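# Return the fallen case upright to its pallet spot

## Task

Six cases belong on a pallet near the +y end of the track, in two rows of three places; five of them are already there, closed and lid up. The sixth has tipped off and lies on its side on the floor next to the track, a few metres toward -y. Put that case back into the vacant place on the pallet with its lid (the taped face, with the side arrows pointing upward) facing up. When you finish, all five other cases must still be standing in their rows. If the vacant place cannot be reached, getting the case upright still counts partly: upright on the pallet is better than upright on the floor or on the table. The fallen case may be lifted off the floor as long as it ends lid up. At the end, release it and move the tool away; anything held in place only by the robot does not count.

## Robot and tools

ROBOT. Two arms, left_arm and right_arm, each carrying a four-cup vacuum tool and each riding its own carriage on a single track laid along y at x = 0. left_rail carries left_arm on the +y half and accepts position_m from 0.6 to 3 m. right_rail carries right_arm on the -y half and accepts -3 to -0.6 m. An arm's base sits at x = 0, y = its carriage's position_m, z = 0.04 m, facing +x. Rows never drive a carriage.

WORLD FRAME. Fixed to the table: table top is z = 0, +z up, +x is where the arms face, +y is to their left, y = 0 is mid-track. The table starts at x = 0.50 m and spans only y = -0.90 to 0.90 m; outside that the floor is at z = -0.53 m. Reported cup-point positions can be a little wrong, more so at long reach.

TOOL. The cup point is the centre of the four cup rims; cups face along the cup point's +z. In the cup point's own axes, cups sit at x = -62 and +62 mm and y = -104.5 mm (channel a) or +104.5 mm (channel b); together they cover 227 x 312 mm, each cup 103 mm wide. Both cups of a channel must seal fully on a smooth flat face, away from edges, tape gaps or holes, or that channel holds nothing. Cardboard leaks, so readings stay below the 0.83+ seen on airtight surfaces. Pull per sealed cup is about 381 N at a reading of 0.7 (proportionally less below). Readings take up to about 1.3 s to settle; cups shorten up to about 21 mm under vacuum.

execute_actions(actions): a list of actions run in order. Each action may hold "rows", "steps", "until", and device keys "left_rail" / "right_rail". An empty list just returns state and images.
- rows: up to 15 rows, each applied for one control step (1/30 s). Each row is one flat list of 16 numbers in [-1, 1] covering both arms: left dx, dy, dz, rx, ry, rz, suction_a, suction_b, then the same eight for the right arm. dx..rz are an offset, not a pose: the target relative to the cup point's measured pose at the start of that action (for a call's first action, the last reported pose), expressed in the cup point's own axes. Every row is measured from that same start, not from the row before. Scale: 1.0 = 0.6 m for dx, dy, dz and 180 degrees for rx, ry, rz, which form one rotation vector. Suction values are absolute commands: 1 on, 0 off, anything over 0.01 counts as on, and they persist; resend the previous values to leave a tool unchanged.
- steps: 1 to 450, default 15, at least one per row. After the rows run out the arm keeps heading to the last row's target. Each step the target is clipped to 100 mm and 16 degrees from the measured pose; long moves need many steps and may still fall short, so finish them in a later action.
- until: ends the action early when all listed conditions hold, e.g. {"left_rail": {"position_status": ["!=", "moving"]}}, or {"all": {"status": "ended"}} / {"any": {"status": "ended"}}. Numbers need a comparison ("=", "!=", "<", "<=", ">", ">="). It does not halt the arms.
- left_rail / right_rail: "position_m" is an absolute place on the track in metres; "speed_m_s" 0.01 to 1 (starts at 1, persists); {"stop": true} alone halts. Accel/brake is 2 m/s2; arrival means within 0.6 mm. Wait for arrival before aiming the tool at scene points. An invalid value or name rejects the whole call.

zoom_image(camera, region): region [x0, y0, x1, y1] in pixels of that camera's latest image, at most 504 x 504. Cameras: cam_high, cam_low, cam_pallet_north (over the -y end of the track), cam_pallet_south (over the +y end), cam_left_wrist, cam_right_wrist, all 672x504. In both pallet cameras +y runs roughly rightward. Calibration is given in OpenCV form and may be slightly off.

read_manual(section): only licence texts; moves nothing. finished_scene(scene): ends the scene irreversibly; call only once the case stands released and stable.

RESULTS. The state line gives each cup point's position (m) and quaternion wxyz plus velocities, in the world frame. "Hand target" is the pose the controller is now driving toward. Joint positions/velocities list rail (m) then shoulder pan, shoulder lift, elbow, wrist 1, wrist 2, wrist 3 (rad). Wrist force/torque are in the cup point's axes, noisy, offset up to ~10 N, saturating near 200 N. suction_measured_a/b show vacuum (1 full, near 0 unsealed); part_present_a/b switch to 1 above 0.09 and back below 0.07, after which the controller assumes an 11.5 kg load. "pose unreachable" means the clearance check altered or blocked that arm's command (stricter while carriages move). Rail position_status: moving, done, stopped, contact_stop (blocked; re-read position after rollback), time_out (check for obstruction), stopped_with_arm (send followable rows, then resend), stopped_for_other_arm (move arms apart, wait 30 steps, resend). position_answer not_taken means resend once the carriage stands still.

CAUTIONS. A torque fault (joint load limits 678, 678, 398, 98.4, 98.4, 98.4 N m) or any external force of 400 N stops that arm for 10 s. Ramp offsets gradually (about 0.01 more per row) so a held case is not flung loose. To release: lower in tiny steps until contact, then in one action switch both channels off and back the tool straight away. A cup sealed on the table pins the tool; switch it off. Never let the arms, tools, cameras or a held case strike or press on the other arm. For handovers, set the case down, turn the giver's suction off before the taker's goes on, and lift the giver clear. Do not knock any case or object out of the work area, drop it, or topple the five standing cases. Thinking time lets the simulation run with the last command held.

Each tool is called by a JSON object that holds its "fn" and its "kwargs", one argument or row to a line.

## Session

{"fn": "execute_actions", "kwargs": {
  "actions": []
}}

Scene clock: 0.00 s.
left_arm: end_effector_position=(+0.8501, +2.9061, +0.4395) suction_measured_a=0.01 part_present_a=0 suction_measured_b=0.01 part_present_b=0 end_effector_quat_wxyz=(-0.000, +0.001, +1.000, +0.000) end_effector_velocity=(-0.000, +0.000, +0.000) end_effector_angular_velocity=(-0.000, -0.000, -0.000) | right_arm: end_effector_position=(+0.8503, -2.7839, +0.4399) suction_measured_a=0.00 part_present_a=0 suction_measured_b=0.00 part_present_b=0 end_effector_quat_wxyz=(+0.000, +0.001, +1.000, +0.001) end_effector_velocity=(+0.000, -0.000, -0.000) end_effector_angular_velocity=(+0.000, +0.000, -0.000)
Joint positions: left_arm=[ 2.907 -0.24  -1.497  2.092 -2.164 -1.57   1.332] | right_arm=[-2.784 -0.239 -1.498  2.092 -2.166 -1.569  1.333]
Joint velocities: left_arm=[ 0.  0. -0.  0. -0. -0.  0.] | right_arm=[ 0. -0.  0. -0.  0. -0. -0.]
Wrist force (N, on the end effector, along its own x y z axes, offset not removed): no reading
Wrist torque (N m, same axes, about the end effector's origin, offset not removed): no reading
Hand target (left_arm): +0.850, +2.906, +0.439; -0.000, +0.001, +1.000, +0.000
Hand target (right_arm): +0.850, -2.784, +0.440; +0.000, +0.001, +1.000, +0.001
left_rail: position_m=2.907 position_m_goal=2.907 speed_m_s=1.00 position_status=done position_answer=taken refusals=0
right_rail: position_m=-2.784 position_m_goal=-2.784 speed_m_s=1.00 position_status=done position_answer=taken refusals=0

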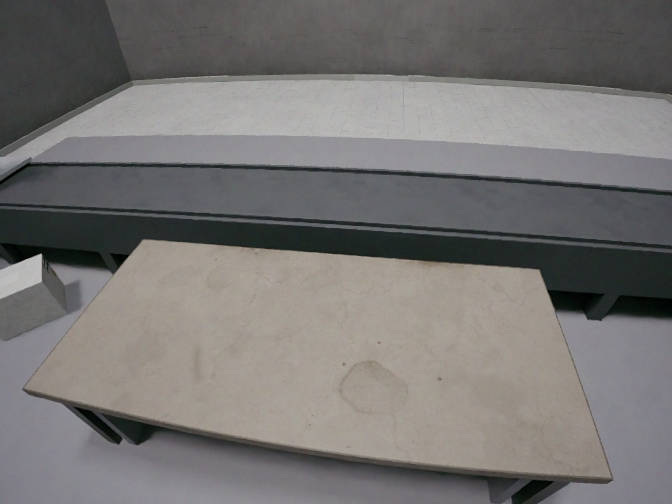

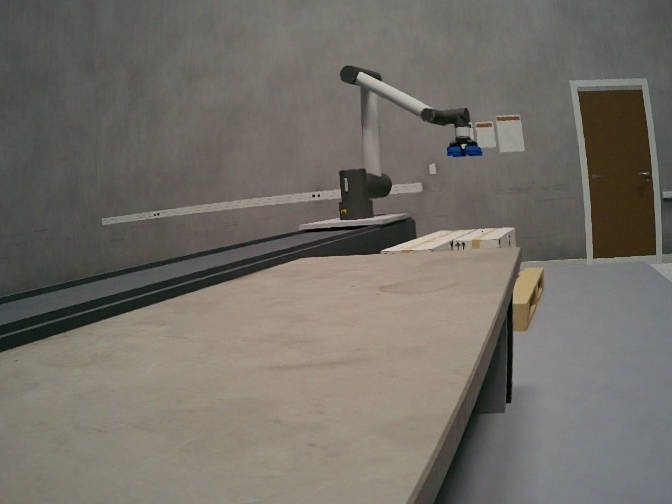

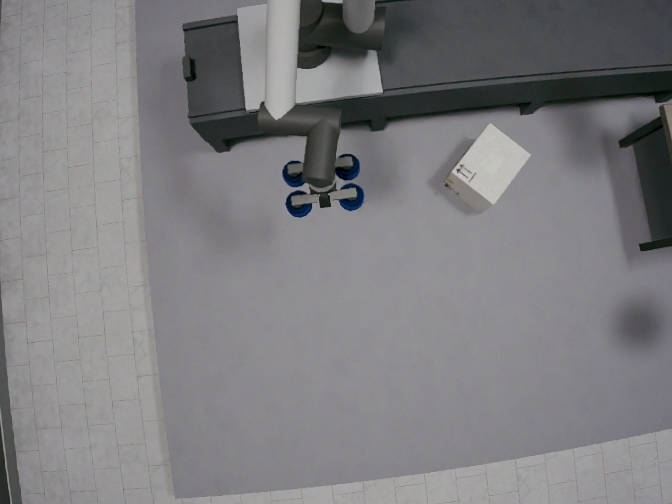

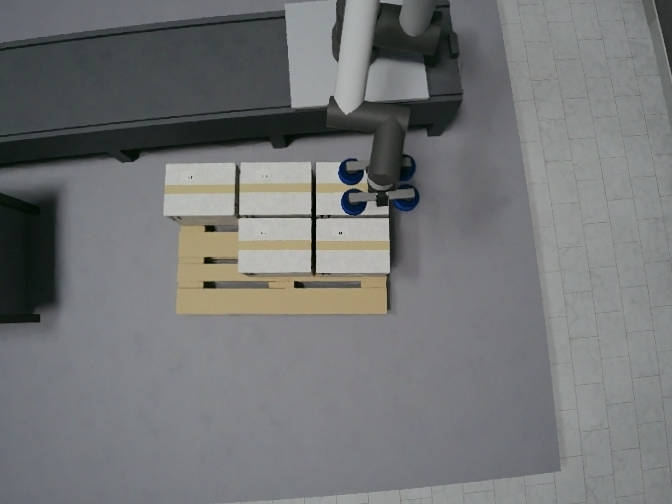

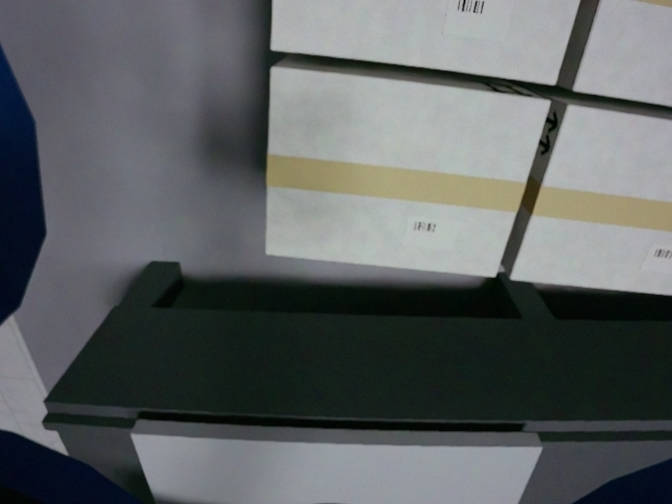

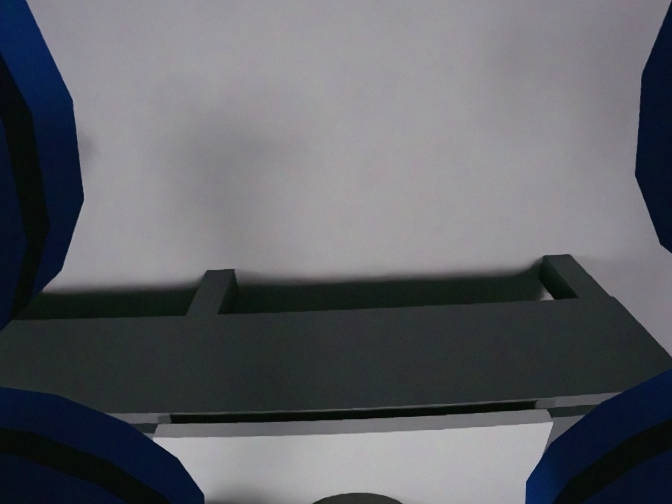

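{"fn": "zoom_image", "kwargs": {
  "camera": "cam_pallet_north",
  "region": [420,100,560,230]
}}

{"fn": "zoom_image", "kwargs": {
  "camera": "cam_pallet_south",
  "region": [150,150,410,330]
}}

Region (420, 100, 560, 230) of cam_pallet_north's 672x504 image, scaled by 3.600, with more detail than that image has; it fills the top 468 rows of this view, and the rest is white.

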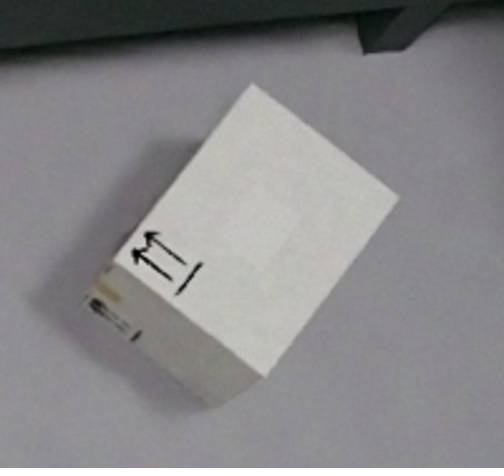

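Region (150, 150, 410, 330) of cam_pallet_south's 672x504 image, scaled by 1.938, with more detail than that image has; it fills the top 349 rows of this view, and the rest is white.

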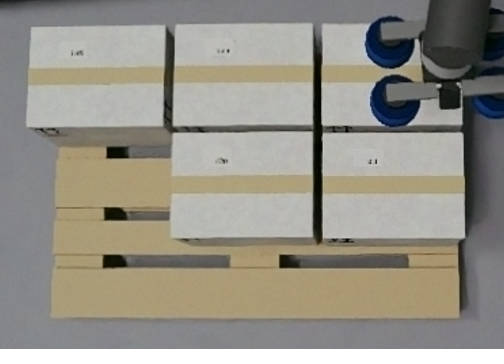

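{"fn": "execute_actions", "kwargs": {
  "actions": [
    {"right_rail":{"position_m":-1.779},"left_rail":{"position_m":1.6},"rows":[[0,0,0,0,0,0,0,0,0.383,0,0.5,0,0,-0.25,0,0]],"steps":60},
    {"rows":[[0,0,0,0,0,0,0,0,0,0,0.5,0,0,0,0,0]],"steps":40}
  ]
}}

Scene clock: 5.97 s.
left_arm: end_effector_position=(+0.8501, +1.5992, +0.4395) suction_measured_a=0.01 part_present_a=0 suction_measured_b=0.01 part_present_b=0 end_effector_quat_wxyz=(-0.000, +0.001, +1.000, +0.000) end_effector_velocity=(-0.000, +0.000, +0.000) end_effector_angular_velocity=(-0.000, -0.000, +0.000) | right_arm: end_effector_position=(+0.6204, -1.7792, -0.1600) suction_measured_a=0.00 part_present_a=0 suction_measured_b=0.00 part_present_b=0 end_effector_quat_wxyz=(+0.001, -0.382, +0.924, +0.000) end_effector_velocity=(-0.000, +0.000, -0.000) end_effector_angular_velocity=(+0.000, +0.000, -0.000)
Joint positions: left_arm=[ 1.6   -0.24  -1.497  2.092 -2.164 -1.57   1.332] | right_arm=[-1.779 -0.331 -0.674  2.589 -3.487 -1.569  0.456]
Joint velocities: left_arm=[ 0. -0. -0.  0. -0.  0. -0.] | right_arm=[ 0. -0.  0. -0. -0.  0.  0.]
Wrist force (N, on the end effector, along its own x y z axes, offset not removed): left_arm=[-2.5 0.1 1.7] | right_arm=[-2.7 -3.5 0.6]
Wrist torque (N m, same axes, about the end effector's origin, offset not removed): left_arm=[1.04 0.17 -0.11] | right_arm=[-0.52 0.76 0.44]
Hand target (left_arm): +0.850, +1.599, +0.439; -0.000, +0.001, +1.000, +0.000
Hand target (right_arm): +0.620, -1.779, -0.160; +0.001, -0.382, +0.924, +0.000
Off the commanded pose (left_arm): 0.000 m, 0 deg.
Off the commanded pose (right_arm): 0.001 m, 0 deg.
left_rail: position_m=1.600 position_m_goal=1.600 speed_m_s=1.00 position_status=done position_answer=taken refusals=0
right_rail: position_m=-1.779 position_m_goal=-1.779 speed_m_s=1.00 position_status=done position_answer=taken refusals=0
camera_calibration (this result's frames):
cam_left_wrist: T_world_to_cam=[[0.018808, -0.999728, -0.0138074, 1.59061], [-0.869193, -0.0231739, 0.493929, 0.589698], [-0.494115, 0.00271148, -0.869392, 0.890135], [0, 0, 0, 1]] pos_world=[0.922474, 1.60143, 0.50457]
cam_right_wrist: T_world_to_cam=[[0.703628, -0.708945, -0.0480185, -1.69888], [-0.609385, -0.636809, 0.472361, -0.658201], [-0.365457, -0.303105, -0.880096, -0.347466], [0, 0, 0, 1]] pos_world=[0.667299, -1.72888, -0.0764729]

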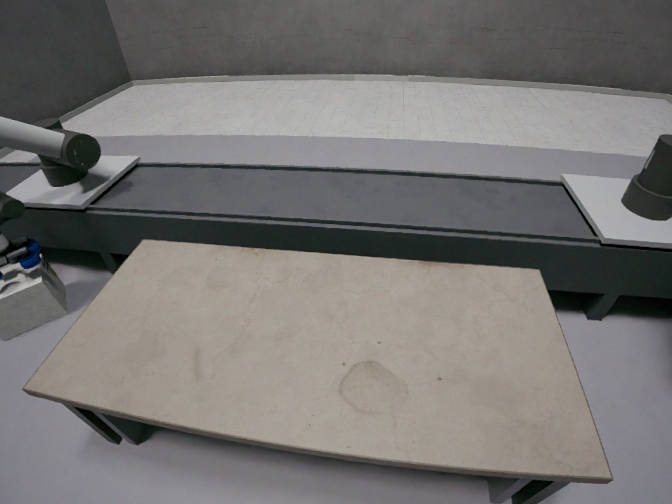

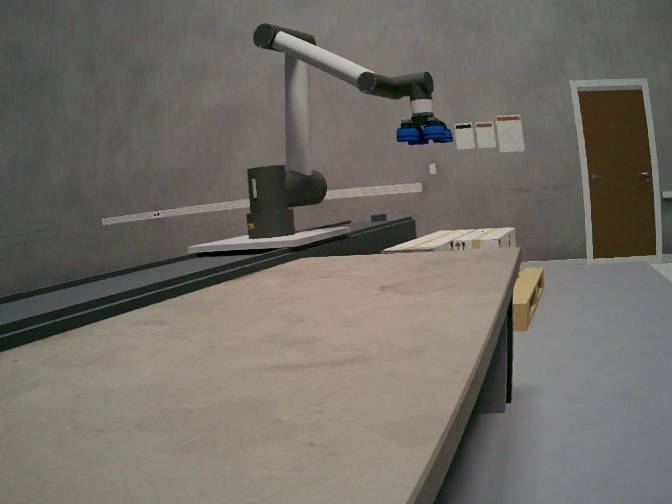

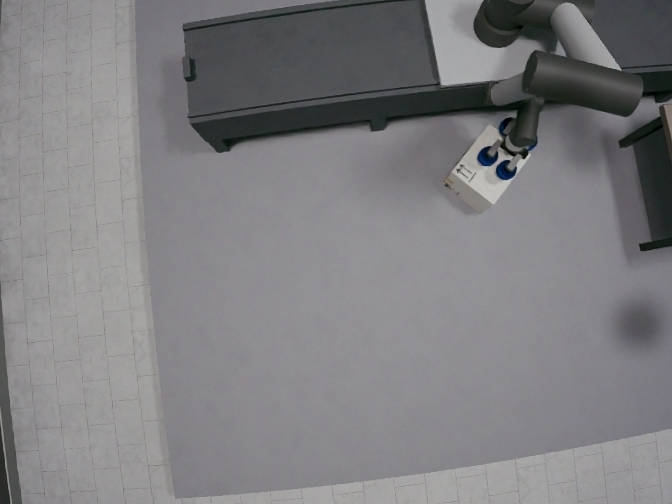

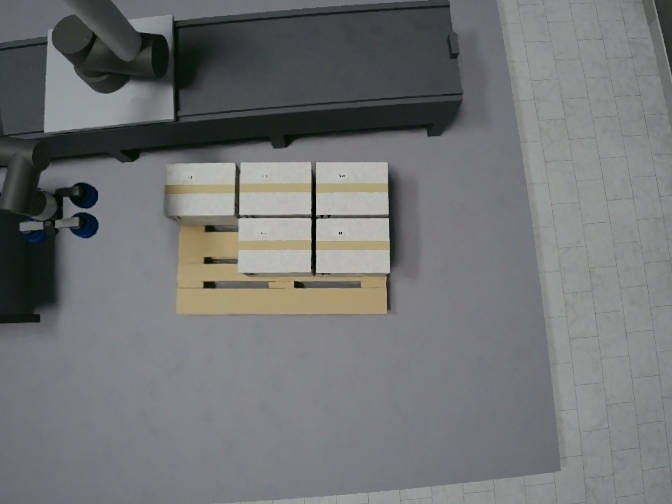

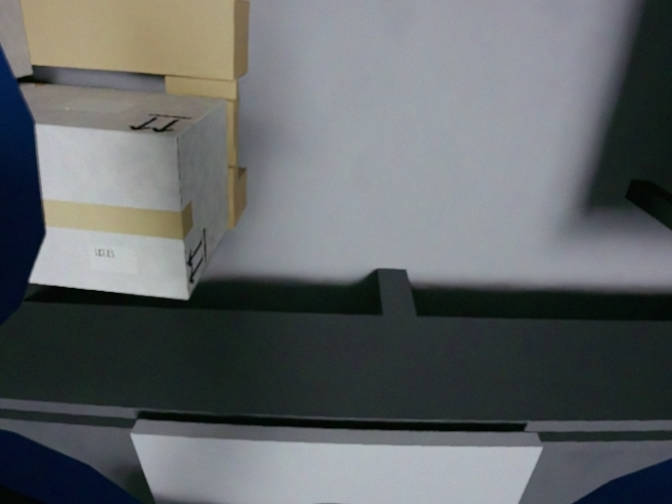

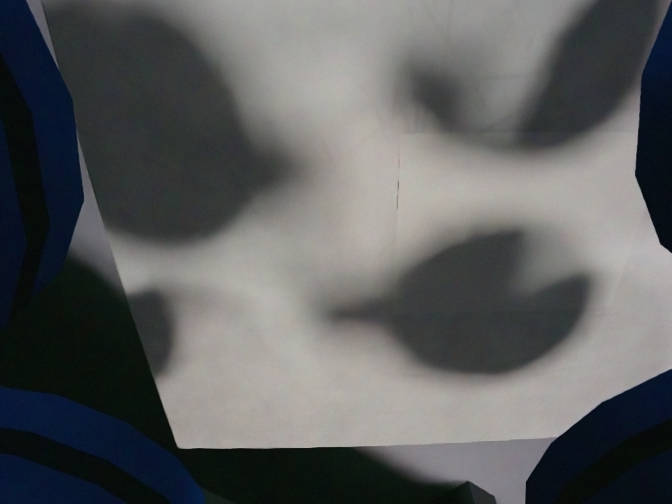

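{"fn": "execute_actions", "kwargs": {
  "actions": [
    {"rows":[[0,0,0,0,0,0,0,0,0,-0.125,0.06,0,0,0,0,0]],"steps":25}
  ]
}}

{"fn": "zoom_image", "kwargs": {
  "camera": "cam_pallet_north",
  "region": [420,100,560,230]
}}

Scene clock: 7.10 s.
left_arm: end_effector_position=(+0.8501, +1.5992, +0.4395) suction_measured_a=0.01 part_present_a=0 suction_measured_b=0.01 part_present_b=0 end_effector_quat_wxyz=(-0.000, +0.001, +1.000, +0.000) end_effector_velocity=(+0.000, -0.000, -0.000) end_effector_angular_velocity=(-0.000, +0.000, +0.000) | right_arm: end_effector_position=(+0.6734, -1.8321, -0.1960) suction_measured_a=0.00 part_present_a=0 suction_measured_b=0.00 part_present_b=0 end_effector_quat_wxyz=(+0.001, -0.382, +0.924, +0.000) end_effector_velocity=(+0.000, -0.000, -0.000) end_effector_angular_velocity=(-0.000, -0.000, -0.000)
Joint positions: left_arm=[ 1.6   -0.24  -1.497  2.092 -2.164 -1.57   1.332] | right_arm=[-1.779 -0.382 -0.64   2.498 -3.429 -1.569  0.406]
Joint velocities: left_arm=[ 0. -0.  0. -0. -0. -0. -0.] | right_arm=[ 0. -0.  0. -0.  0.  0. -0.]
Wrist force (N, on the end effector, along its own x y z axes, offset not removed): left_arm=[-0.5 -0.4 1.2] | right_arm=[-5.8 -0.8 3.7]
Wrist torque (N m, same axes, about the end effector's origin, offset not removed): left_arm=[0.78 0.02 -0.05] | right_arm=[-0.12 1.07 0.52]
Hand target (left_arm): +0.850, +1.599, +0.439; -0.000, +0.001, +1.000, +0.000
Hand target (right_arm): +0.673, -1.832, -0.196; +0.001, -0.382, +0.924, +0.000
Off the commanded pose (left_arm): 0.000 m, 0 deg.
Off the commanded pose (right_arm): 0.000 m, 0 deg.
left_rail: position_m=1.600 position_m_goal=1.600 speed_m_s=1.00 position_status=done position_answer=taken refusals=0
right_rail: position_m=-1.779 position_m_goal=-1.779 speed_m_s=1.00 position_status=done position_answer=taken refusals=0
camera_calibration (this result's frames):
cam_left_wrist: T_world_to_cam=[[0.018808, -0.999728, -0.0138073, 1.59061], [-0.869193, -0.023174, 0.493929, 0.589698], [-0.494115, 0.0027114, -0.869392, 0.890136], [0, 0, 0, 1]] pos_world=[0.922475, 1.60143, 0.50457]
cam_right_wrist: T_world_to_cam=[[0.70364, -0.708938, -0.0479356, -1.77538], [-0.609404, -0.63679, 0.472361, -0.642545], [-0.3654, -0.30316, -0.8801, -0.375966], [0, 0, 0, 1]] pos_world=[0.720281, -1.78178, -0.112478]

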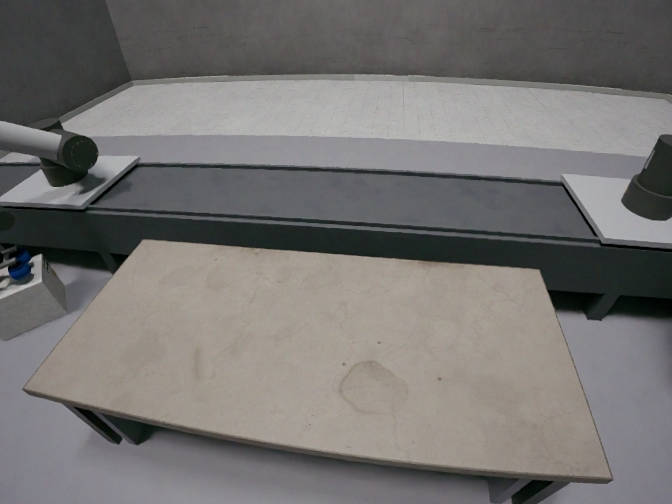

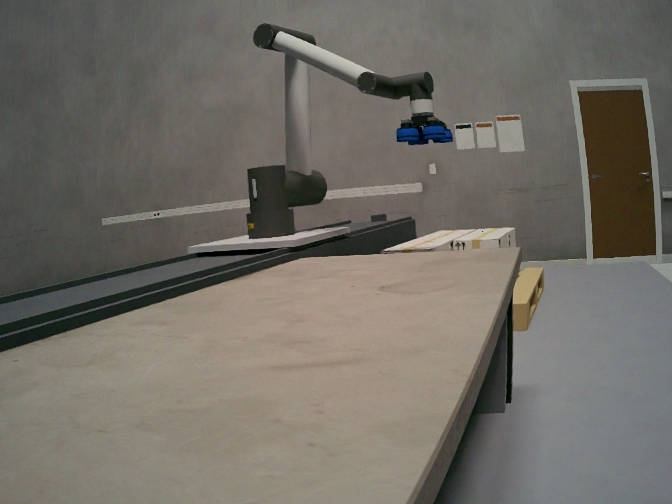

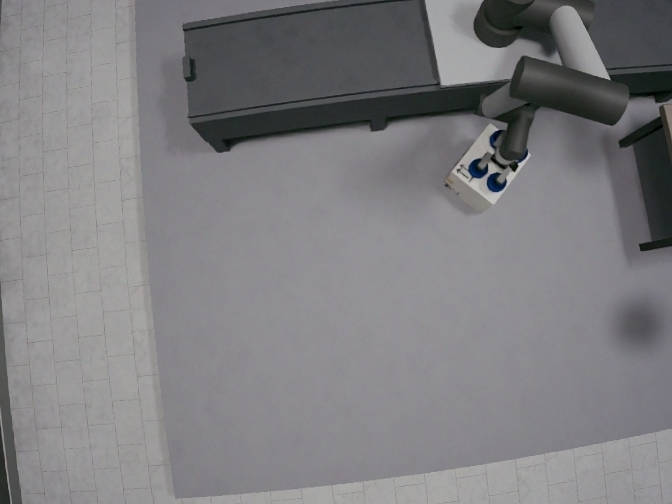

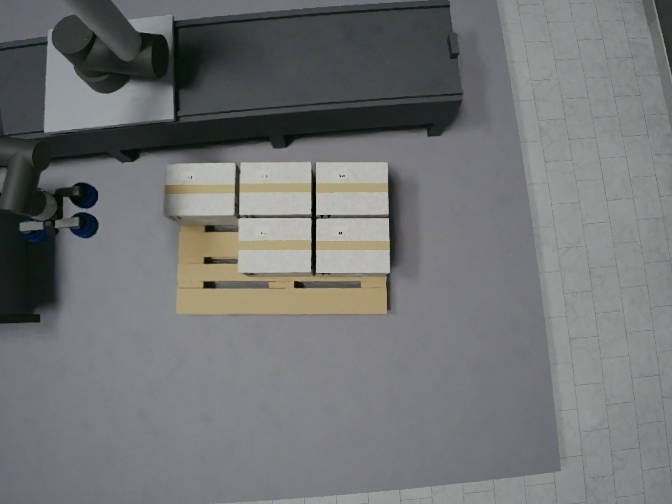

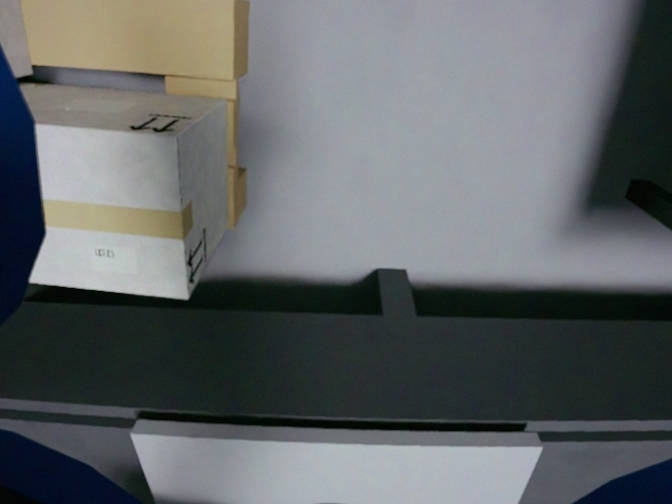

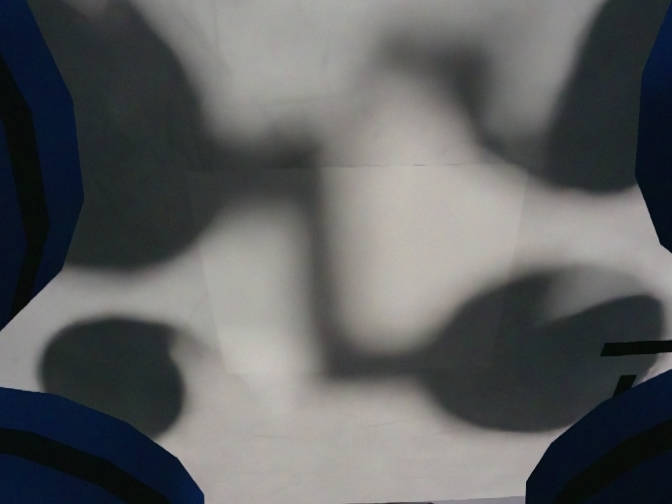

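Region (420, 100, 560, 230) of cam_pallet_north's 672x504 image, scaled by 3.600, with more detail than that image has; it fills the top 468 rows of this view, and the rest is white.

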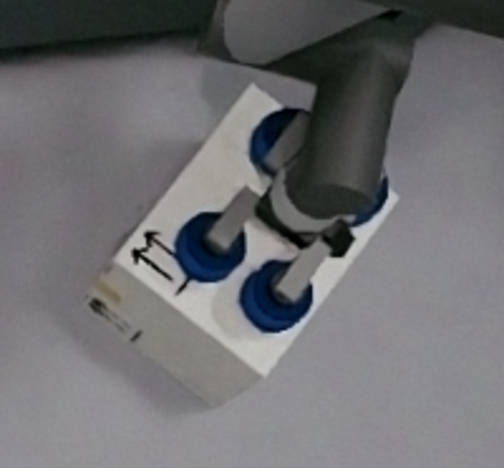

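{"fn": "execute_actions", "kwargs": {
  "actions": [
    {"rows":[[0,0,0,0,0,0,0,0,0.03,0,0.07,0,0,0,1,1]],"steps":15},
    {"rows":[[0,0,0,0,0,0,0,0,0,0,0.05,0,0,0,1,1]],"steps":40}
  ]
}}

Scene clock: 9.07 s.
left_arm: end_effector_position=(+0.8501, +1.5992, +0.4395) suction_measured_a=0.01 part_present_a=0 suction_measured_b=0.01 part_present_b=0 end_effector_quat_wxyz=(-0.000, +0.001, +1.000, +0.000) end_effector_velocity=(-0.000, +0.000, +0.000) end_effector_angular_velocity=(-0.000, -0.000, -0.000) | right_arm: end_effector_position=(+0.6607, -1.8448, -0.2677) suction_measured_a=0.89 part_present_a=1 suction_measured_b=0.89 part_present_b=1 end_effector_quat_wxyz=(+0.001, -0.382, +0.924, +0.000) end_effector_velocity=(+0.000, +0.000, -0.000) end_effector_angular_velocity=(+0.000, +0.000, -0.000)
Joint positions: left_arm=[ 1.6   -0.24  -1.497  2.092 -2.164 -1.57   1.332] | right_arm=[-1.779 -0.408 -0.504  2.472 -3.539 -1.569  0.38 ]
Joint velocities: left_arm=[ 0.  0. -0.  0. -0.  0.  0.] | right_arm=[ 0.  0.  0. -0.  0. -0.  0.]
Wrist force (N, on the end effector, along its own x y z axes, offset not removed): left_arm=[-1.9 0.3 4.6] | right_arm=[-6.4 -1.9 -38.4]
Wrist torque (N m, same axes, about the end effector's origin, offset not removed): left_arm=[0.95 0.16 -0.09] | right_arm=[2.00 1.05 0.50]
Hand target (left_arm): +0.850, +1.599, +0.439; -0.000, +0.001, +1.000, +0.000
Hand target (right_arm): +0.661, -1.845, -0.268; +0.001, -0.382, +0.924, +0.000
Off the commanded pose (left_arm): 0.000 m, 0 deg.
Off the commanded pose (right_arm): 0.000 m, 0 deg.
left_rail: position_m=1.600 position_m_goal=1.600 speed_m_s=1.00 position_status=done position_answer=taken refusals=0
right_rail: position_m=-1.779 position_m_goal=-1.779 speed_m_s=1.00 position_status=done position_answer=taken refusals=0
camera_calibration (this result's frames):
cam_left_wrist: T_world_to_cam=[[0.018808, -0.999728, -0.0138074, 1.59061], [-0.869193, -0.023174, 0.493929, 0.589698], [-0.494115, 0.00271148, -0.869392, 0.890135], [0, 0, 0, 1]] pos_world=[0.922474, 1.60143, 0.50457]
cam_right_wrist: T_world_to_cam=[[0.703646, -0.70893, -0.0479604, -1.77884], [-0.609369, -0.636787, 0.472412, -0.624459], [-0.365447, -0.303185, -0.880072, -0.447549], [0, 0, 0, 1]] pos_world=[0.707595, -1.79441, -0.184188]

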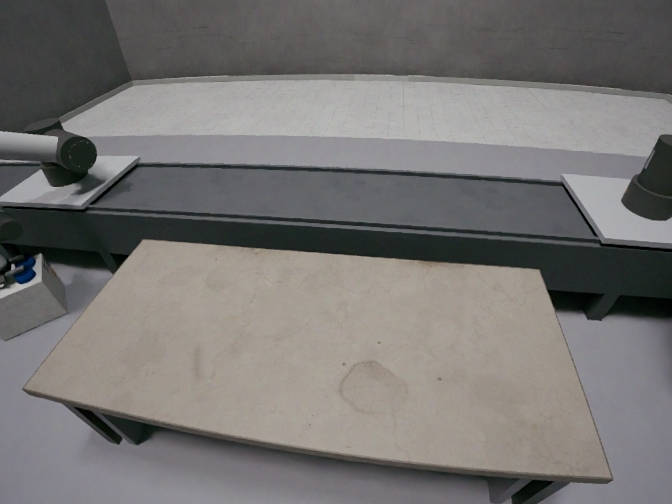

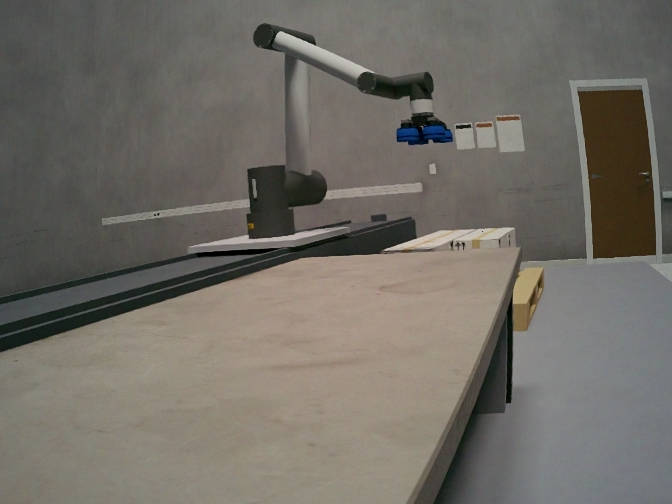

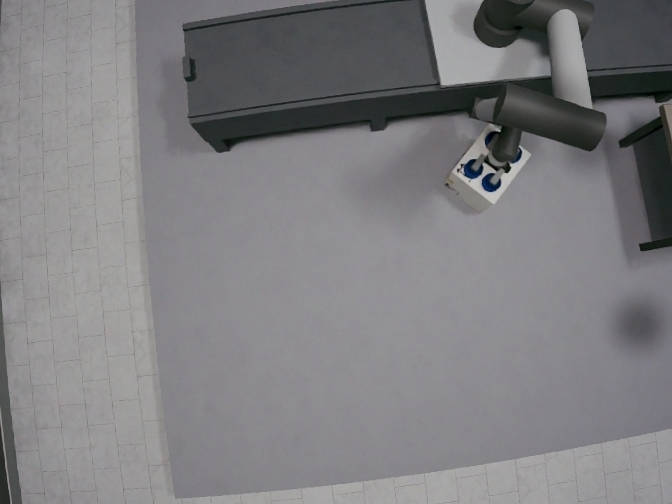

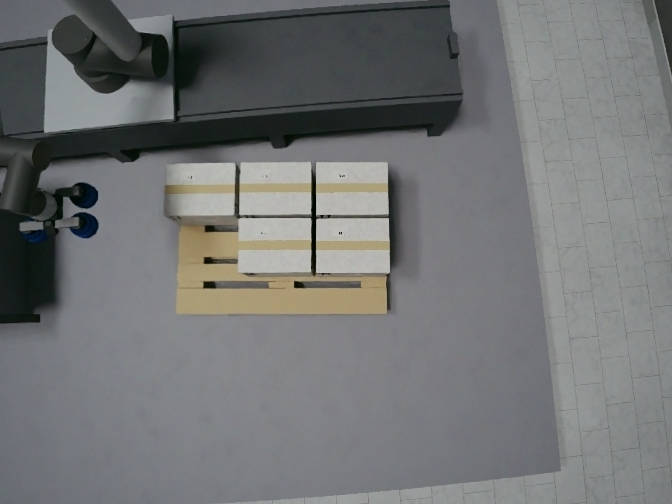

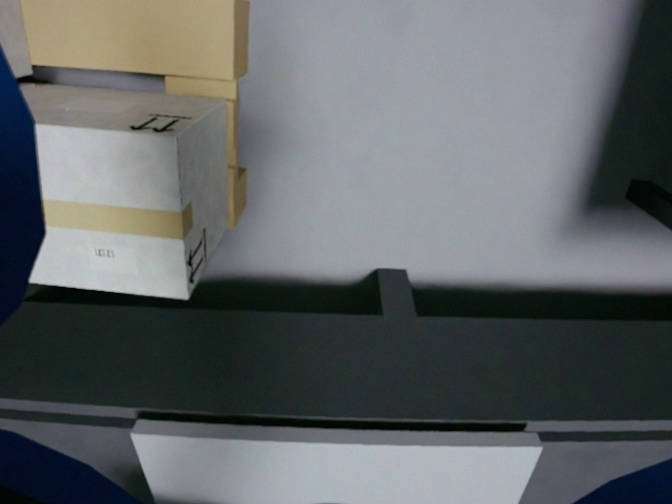

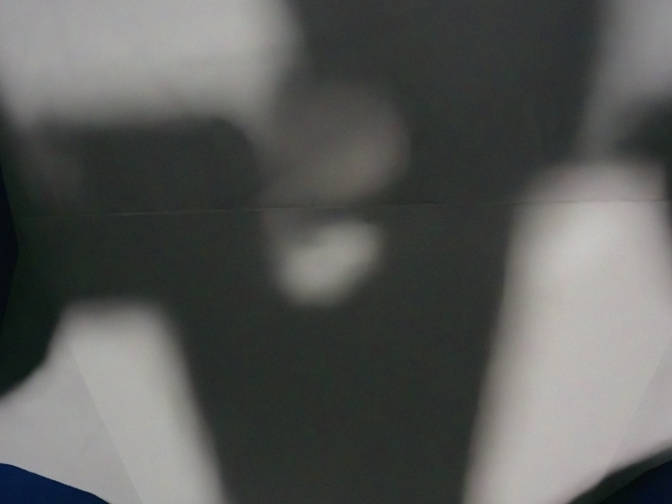

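{"fn": "execute_actions", "kwargs": {
  "actions": [
    {"rows":[[0,0,0,0,0,0,0,0,0,0,-0.02,0,0,0,1,1],[0,0,0,0,0,0,0,0,0,0,-0.05,0,0,0,1,1],[0,0,0,0,0,0,0,0,0,0,-0.1,0,0,0,1,1],[0,0,0,0,0,0,0,0,-0.2,0,-1,0,0,0,1,1]],"steps":50},
    {"rows":[[0,0,0,0,0,0,0,0,-0.5,0,-0.05,0,0,0.25,1,1]],"steps":40},
    {"right_rail":{"position_m":-0.6},"rows":[[0,0,0,0,0,0,0,0,0.08,0.2,0,0,0.5,0,1,1]],"steps":70},
    {"rows":[[0,0,0,0,0,0,0,0,-0.28,0,0,0,0,0,1,1]],"steps":30}
  ]
}}

Scene clock: 15.97 s.
left_arm: end_effector_position=(+0.8501, +1.5992, +0.4395) suction_measured_a=0.01 part_present_a=0 suction_measured_b=0.01 part_present_b=0 end_effector_quat_wxyz=(-0.000, +0.001, +1.000, +0.000) end_effector_velocity=(-0.000, +0.000, +0.000) end_effector_angular_velocity=(-0.000, -0.000, -0.000) | right_arm: end_effector_position=(+0.9099, -0.2492, +0.1937) suction_measured_a=0.89 part_present_a=1 suction_measured_b=0.89 part_present_b=1 end_effector_quat_wxyz=(+0.707, -0.001, -0.707, -0.001) end_effector_velocity=(-0.000, +0.000, -0.000) end_effector_angular_velocity=(-0.000, +0.000, +0.000)
Joint positions: left_arm=[ 1.6   -0.24  -1.497  2.092 -2.164 -1.57   1.332] | right_arm=[-0.6    0.123 -0.679  1.371 -0.692 -1.446  1.572]
Joint velocities: left_arm=[ 0.  0. -0.  0. -0. -0.  0.] | right_arm=[ 0.  0.  0. -0. -0.  0.  0.]
Wrist force (N, on the end effector, along its own x y z axes, offset not removed): left_arm=[-3.2 -0.5 1.8] | right_arm=[31.7 -4.3 2.9]
Wrist torque (N m, same axes, about the end effector's origin, offset not removed): left_arm=[0.88 0.37 -0.04] | right_arm=[-0.54 6.99 2.54]
Hand target (left_arm): +0.850, +1.599, +0.439; -0.000, +0.001, +1.000, +0.000
Hand target (right_arm): +0.910, -0.249, +0.194; +0.707, -0.001, -0.707, -0.001
Off the commanded pose (left_arm): 0.000 m, 0 deg.
Off the commanded pose (right_arm): 0.000 m, 0 deg.
left_rail: position_m=1.600 position_m_goal=1.600 speed_m_s=1.00 position_status=done position_answer=taken refusals=0
right_rail: position_m=-0.600 position_m_goal=-0.600 speed_m_s=1.00 position_status=done position_answer=taken refusals=0
camera_calibration (this result's frames):
cam_left_wrist: T_world_to_cam=[[0.0188078, -0.999728, -0.0138075, 1.59061], [-0.869193, -0.0231739, 0.493929, 0.589698], [-0.494115, 0.00271168, -0.869392, 0.890135], [0, 0, 0, 1]] pos_world=[0.922475, 1.60143, 0.50457]
cam_right_wrist: T_world_to_cam=[[-0.0503729, -0.998726, 0.00285882, -0.196848], [0.473268, -0.0213494, 0.880659, -0.585378], [-0.879477, 0.0457144, 0.473741, 0.825754], [0, 0, 0, 1]] pos_world=[0.993357, -0.246844, 0.124888]

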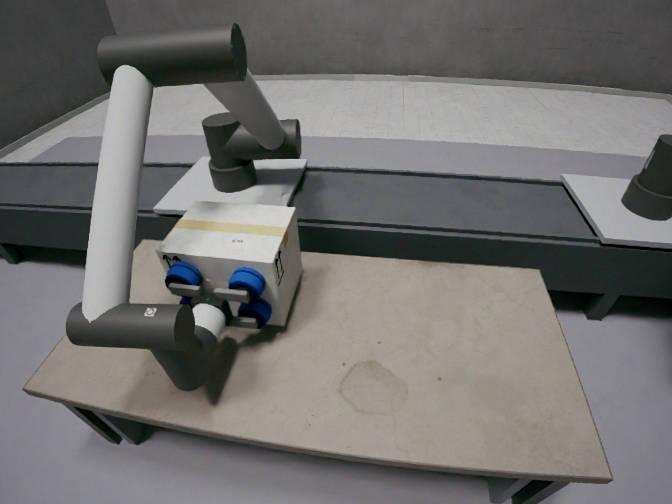

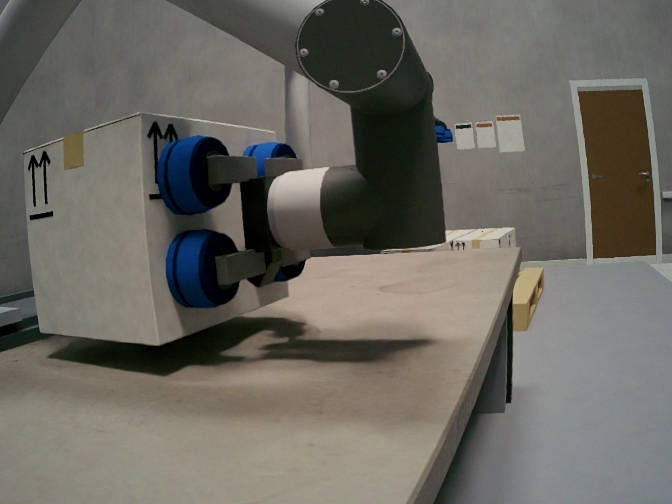

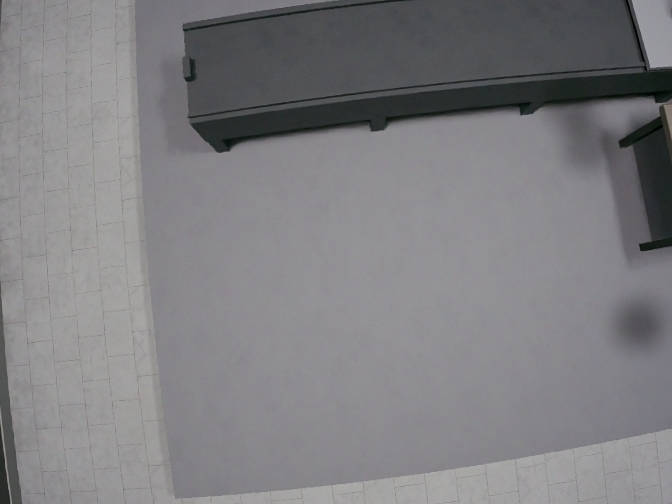

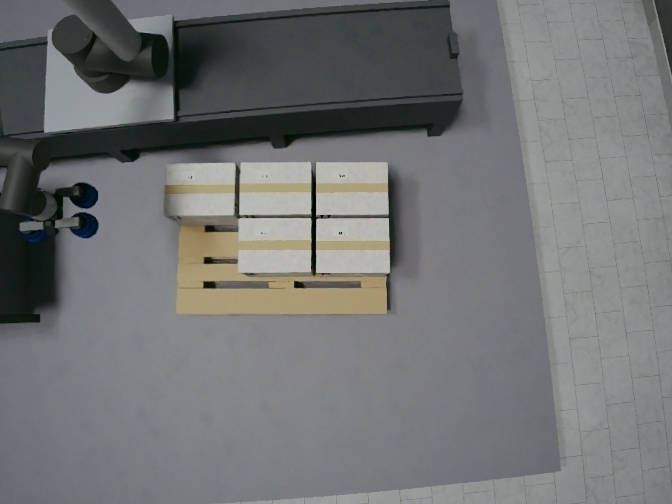

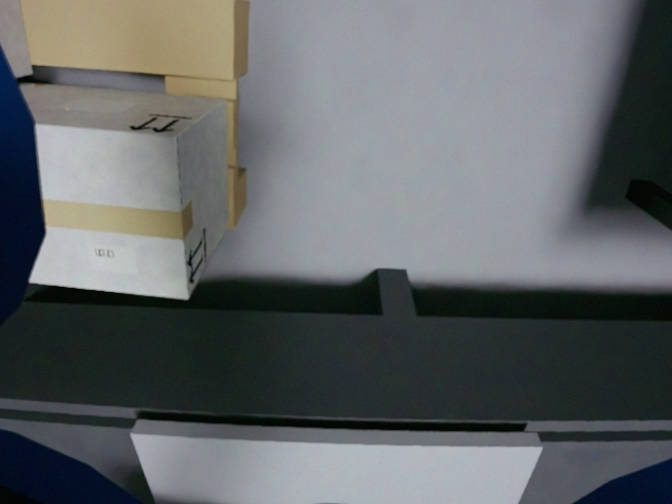

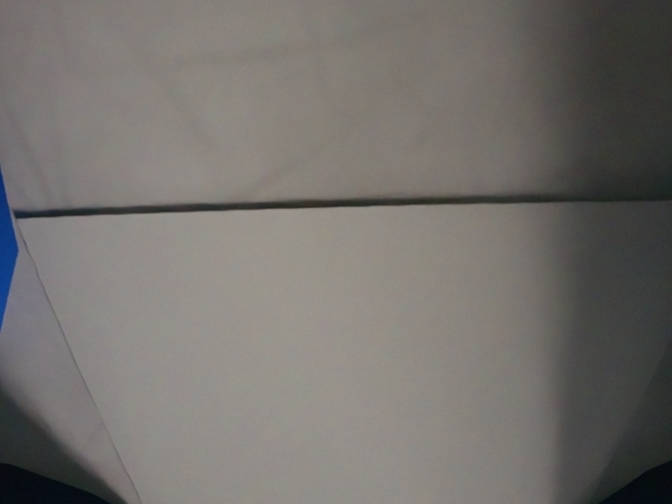

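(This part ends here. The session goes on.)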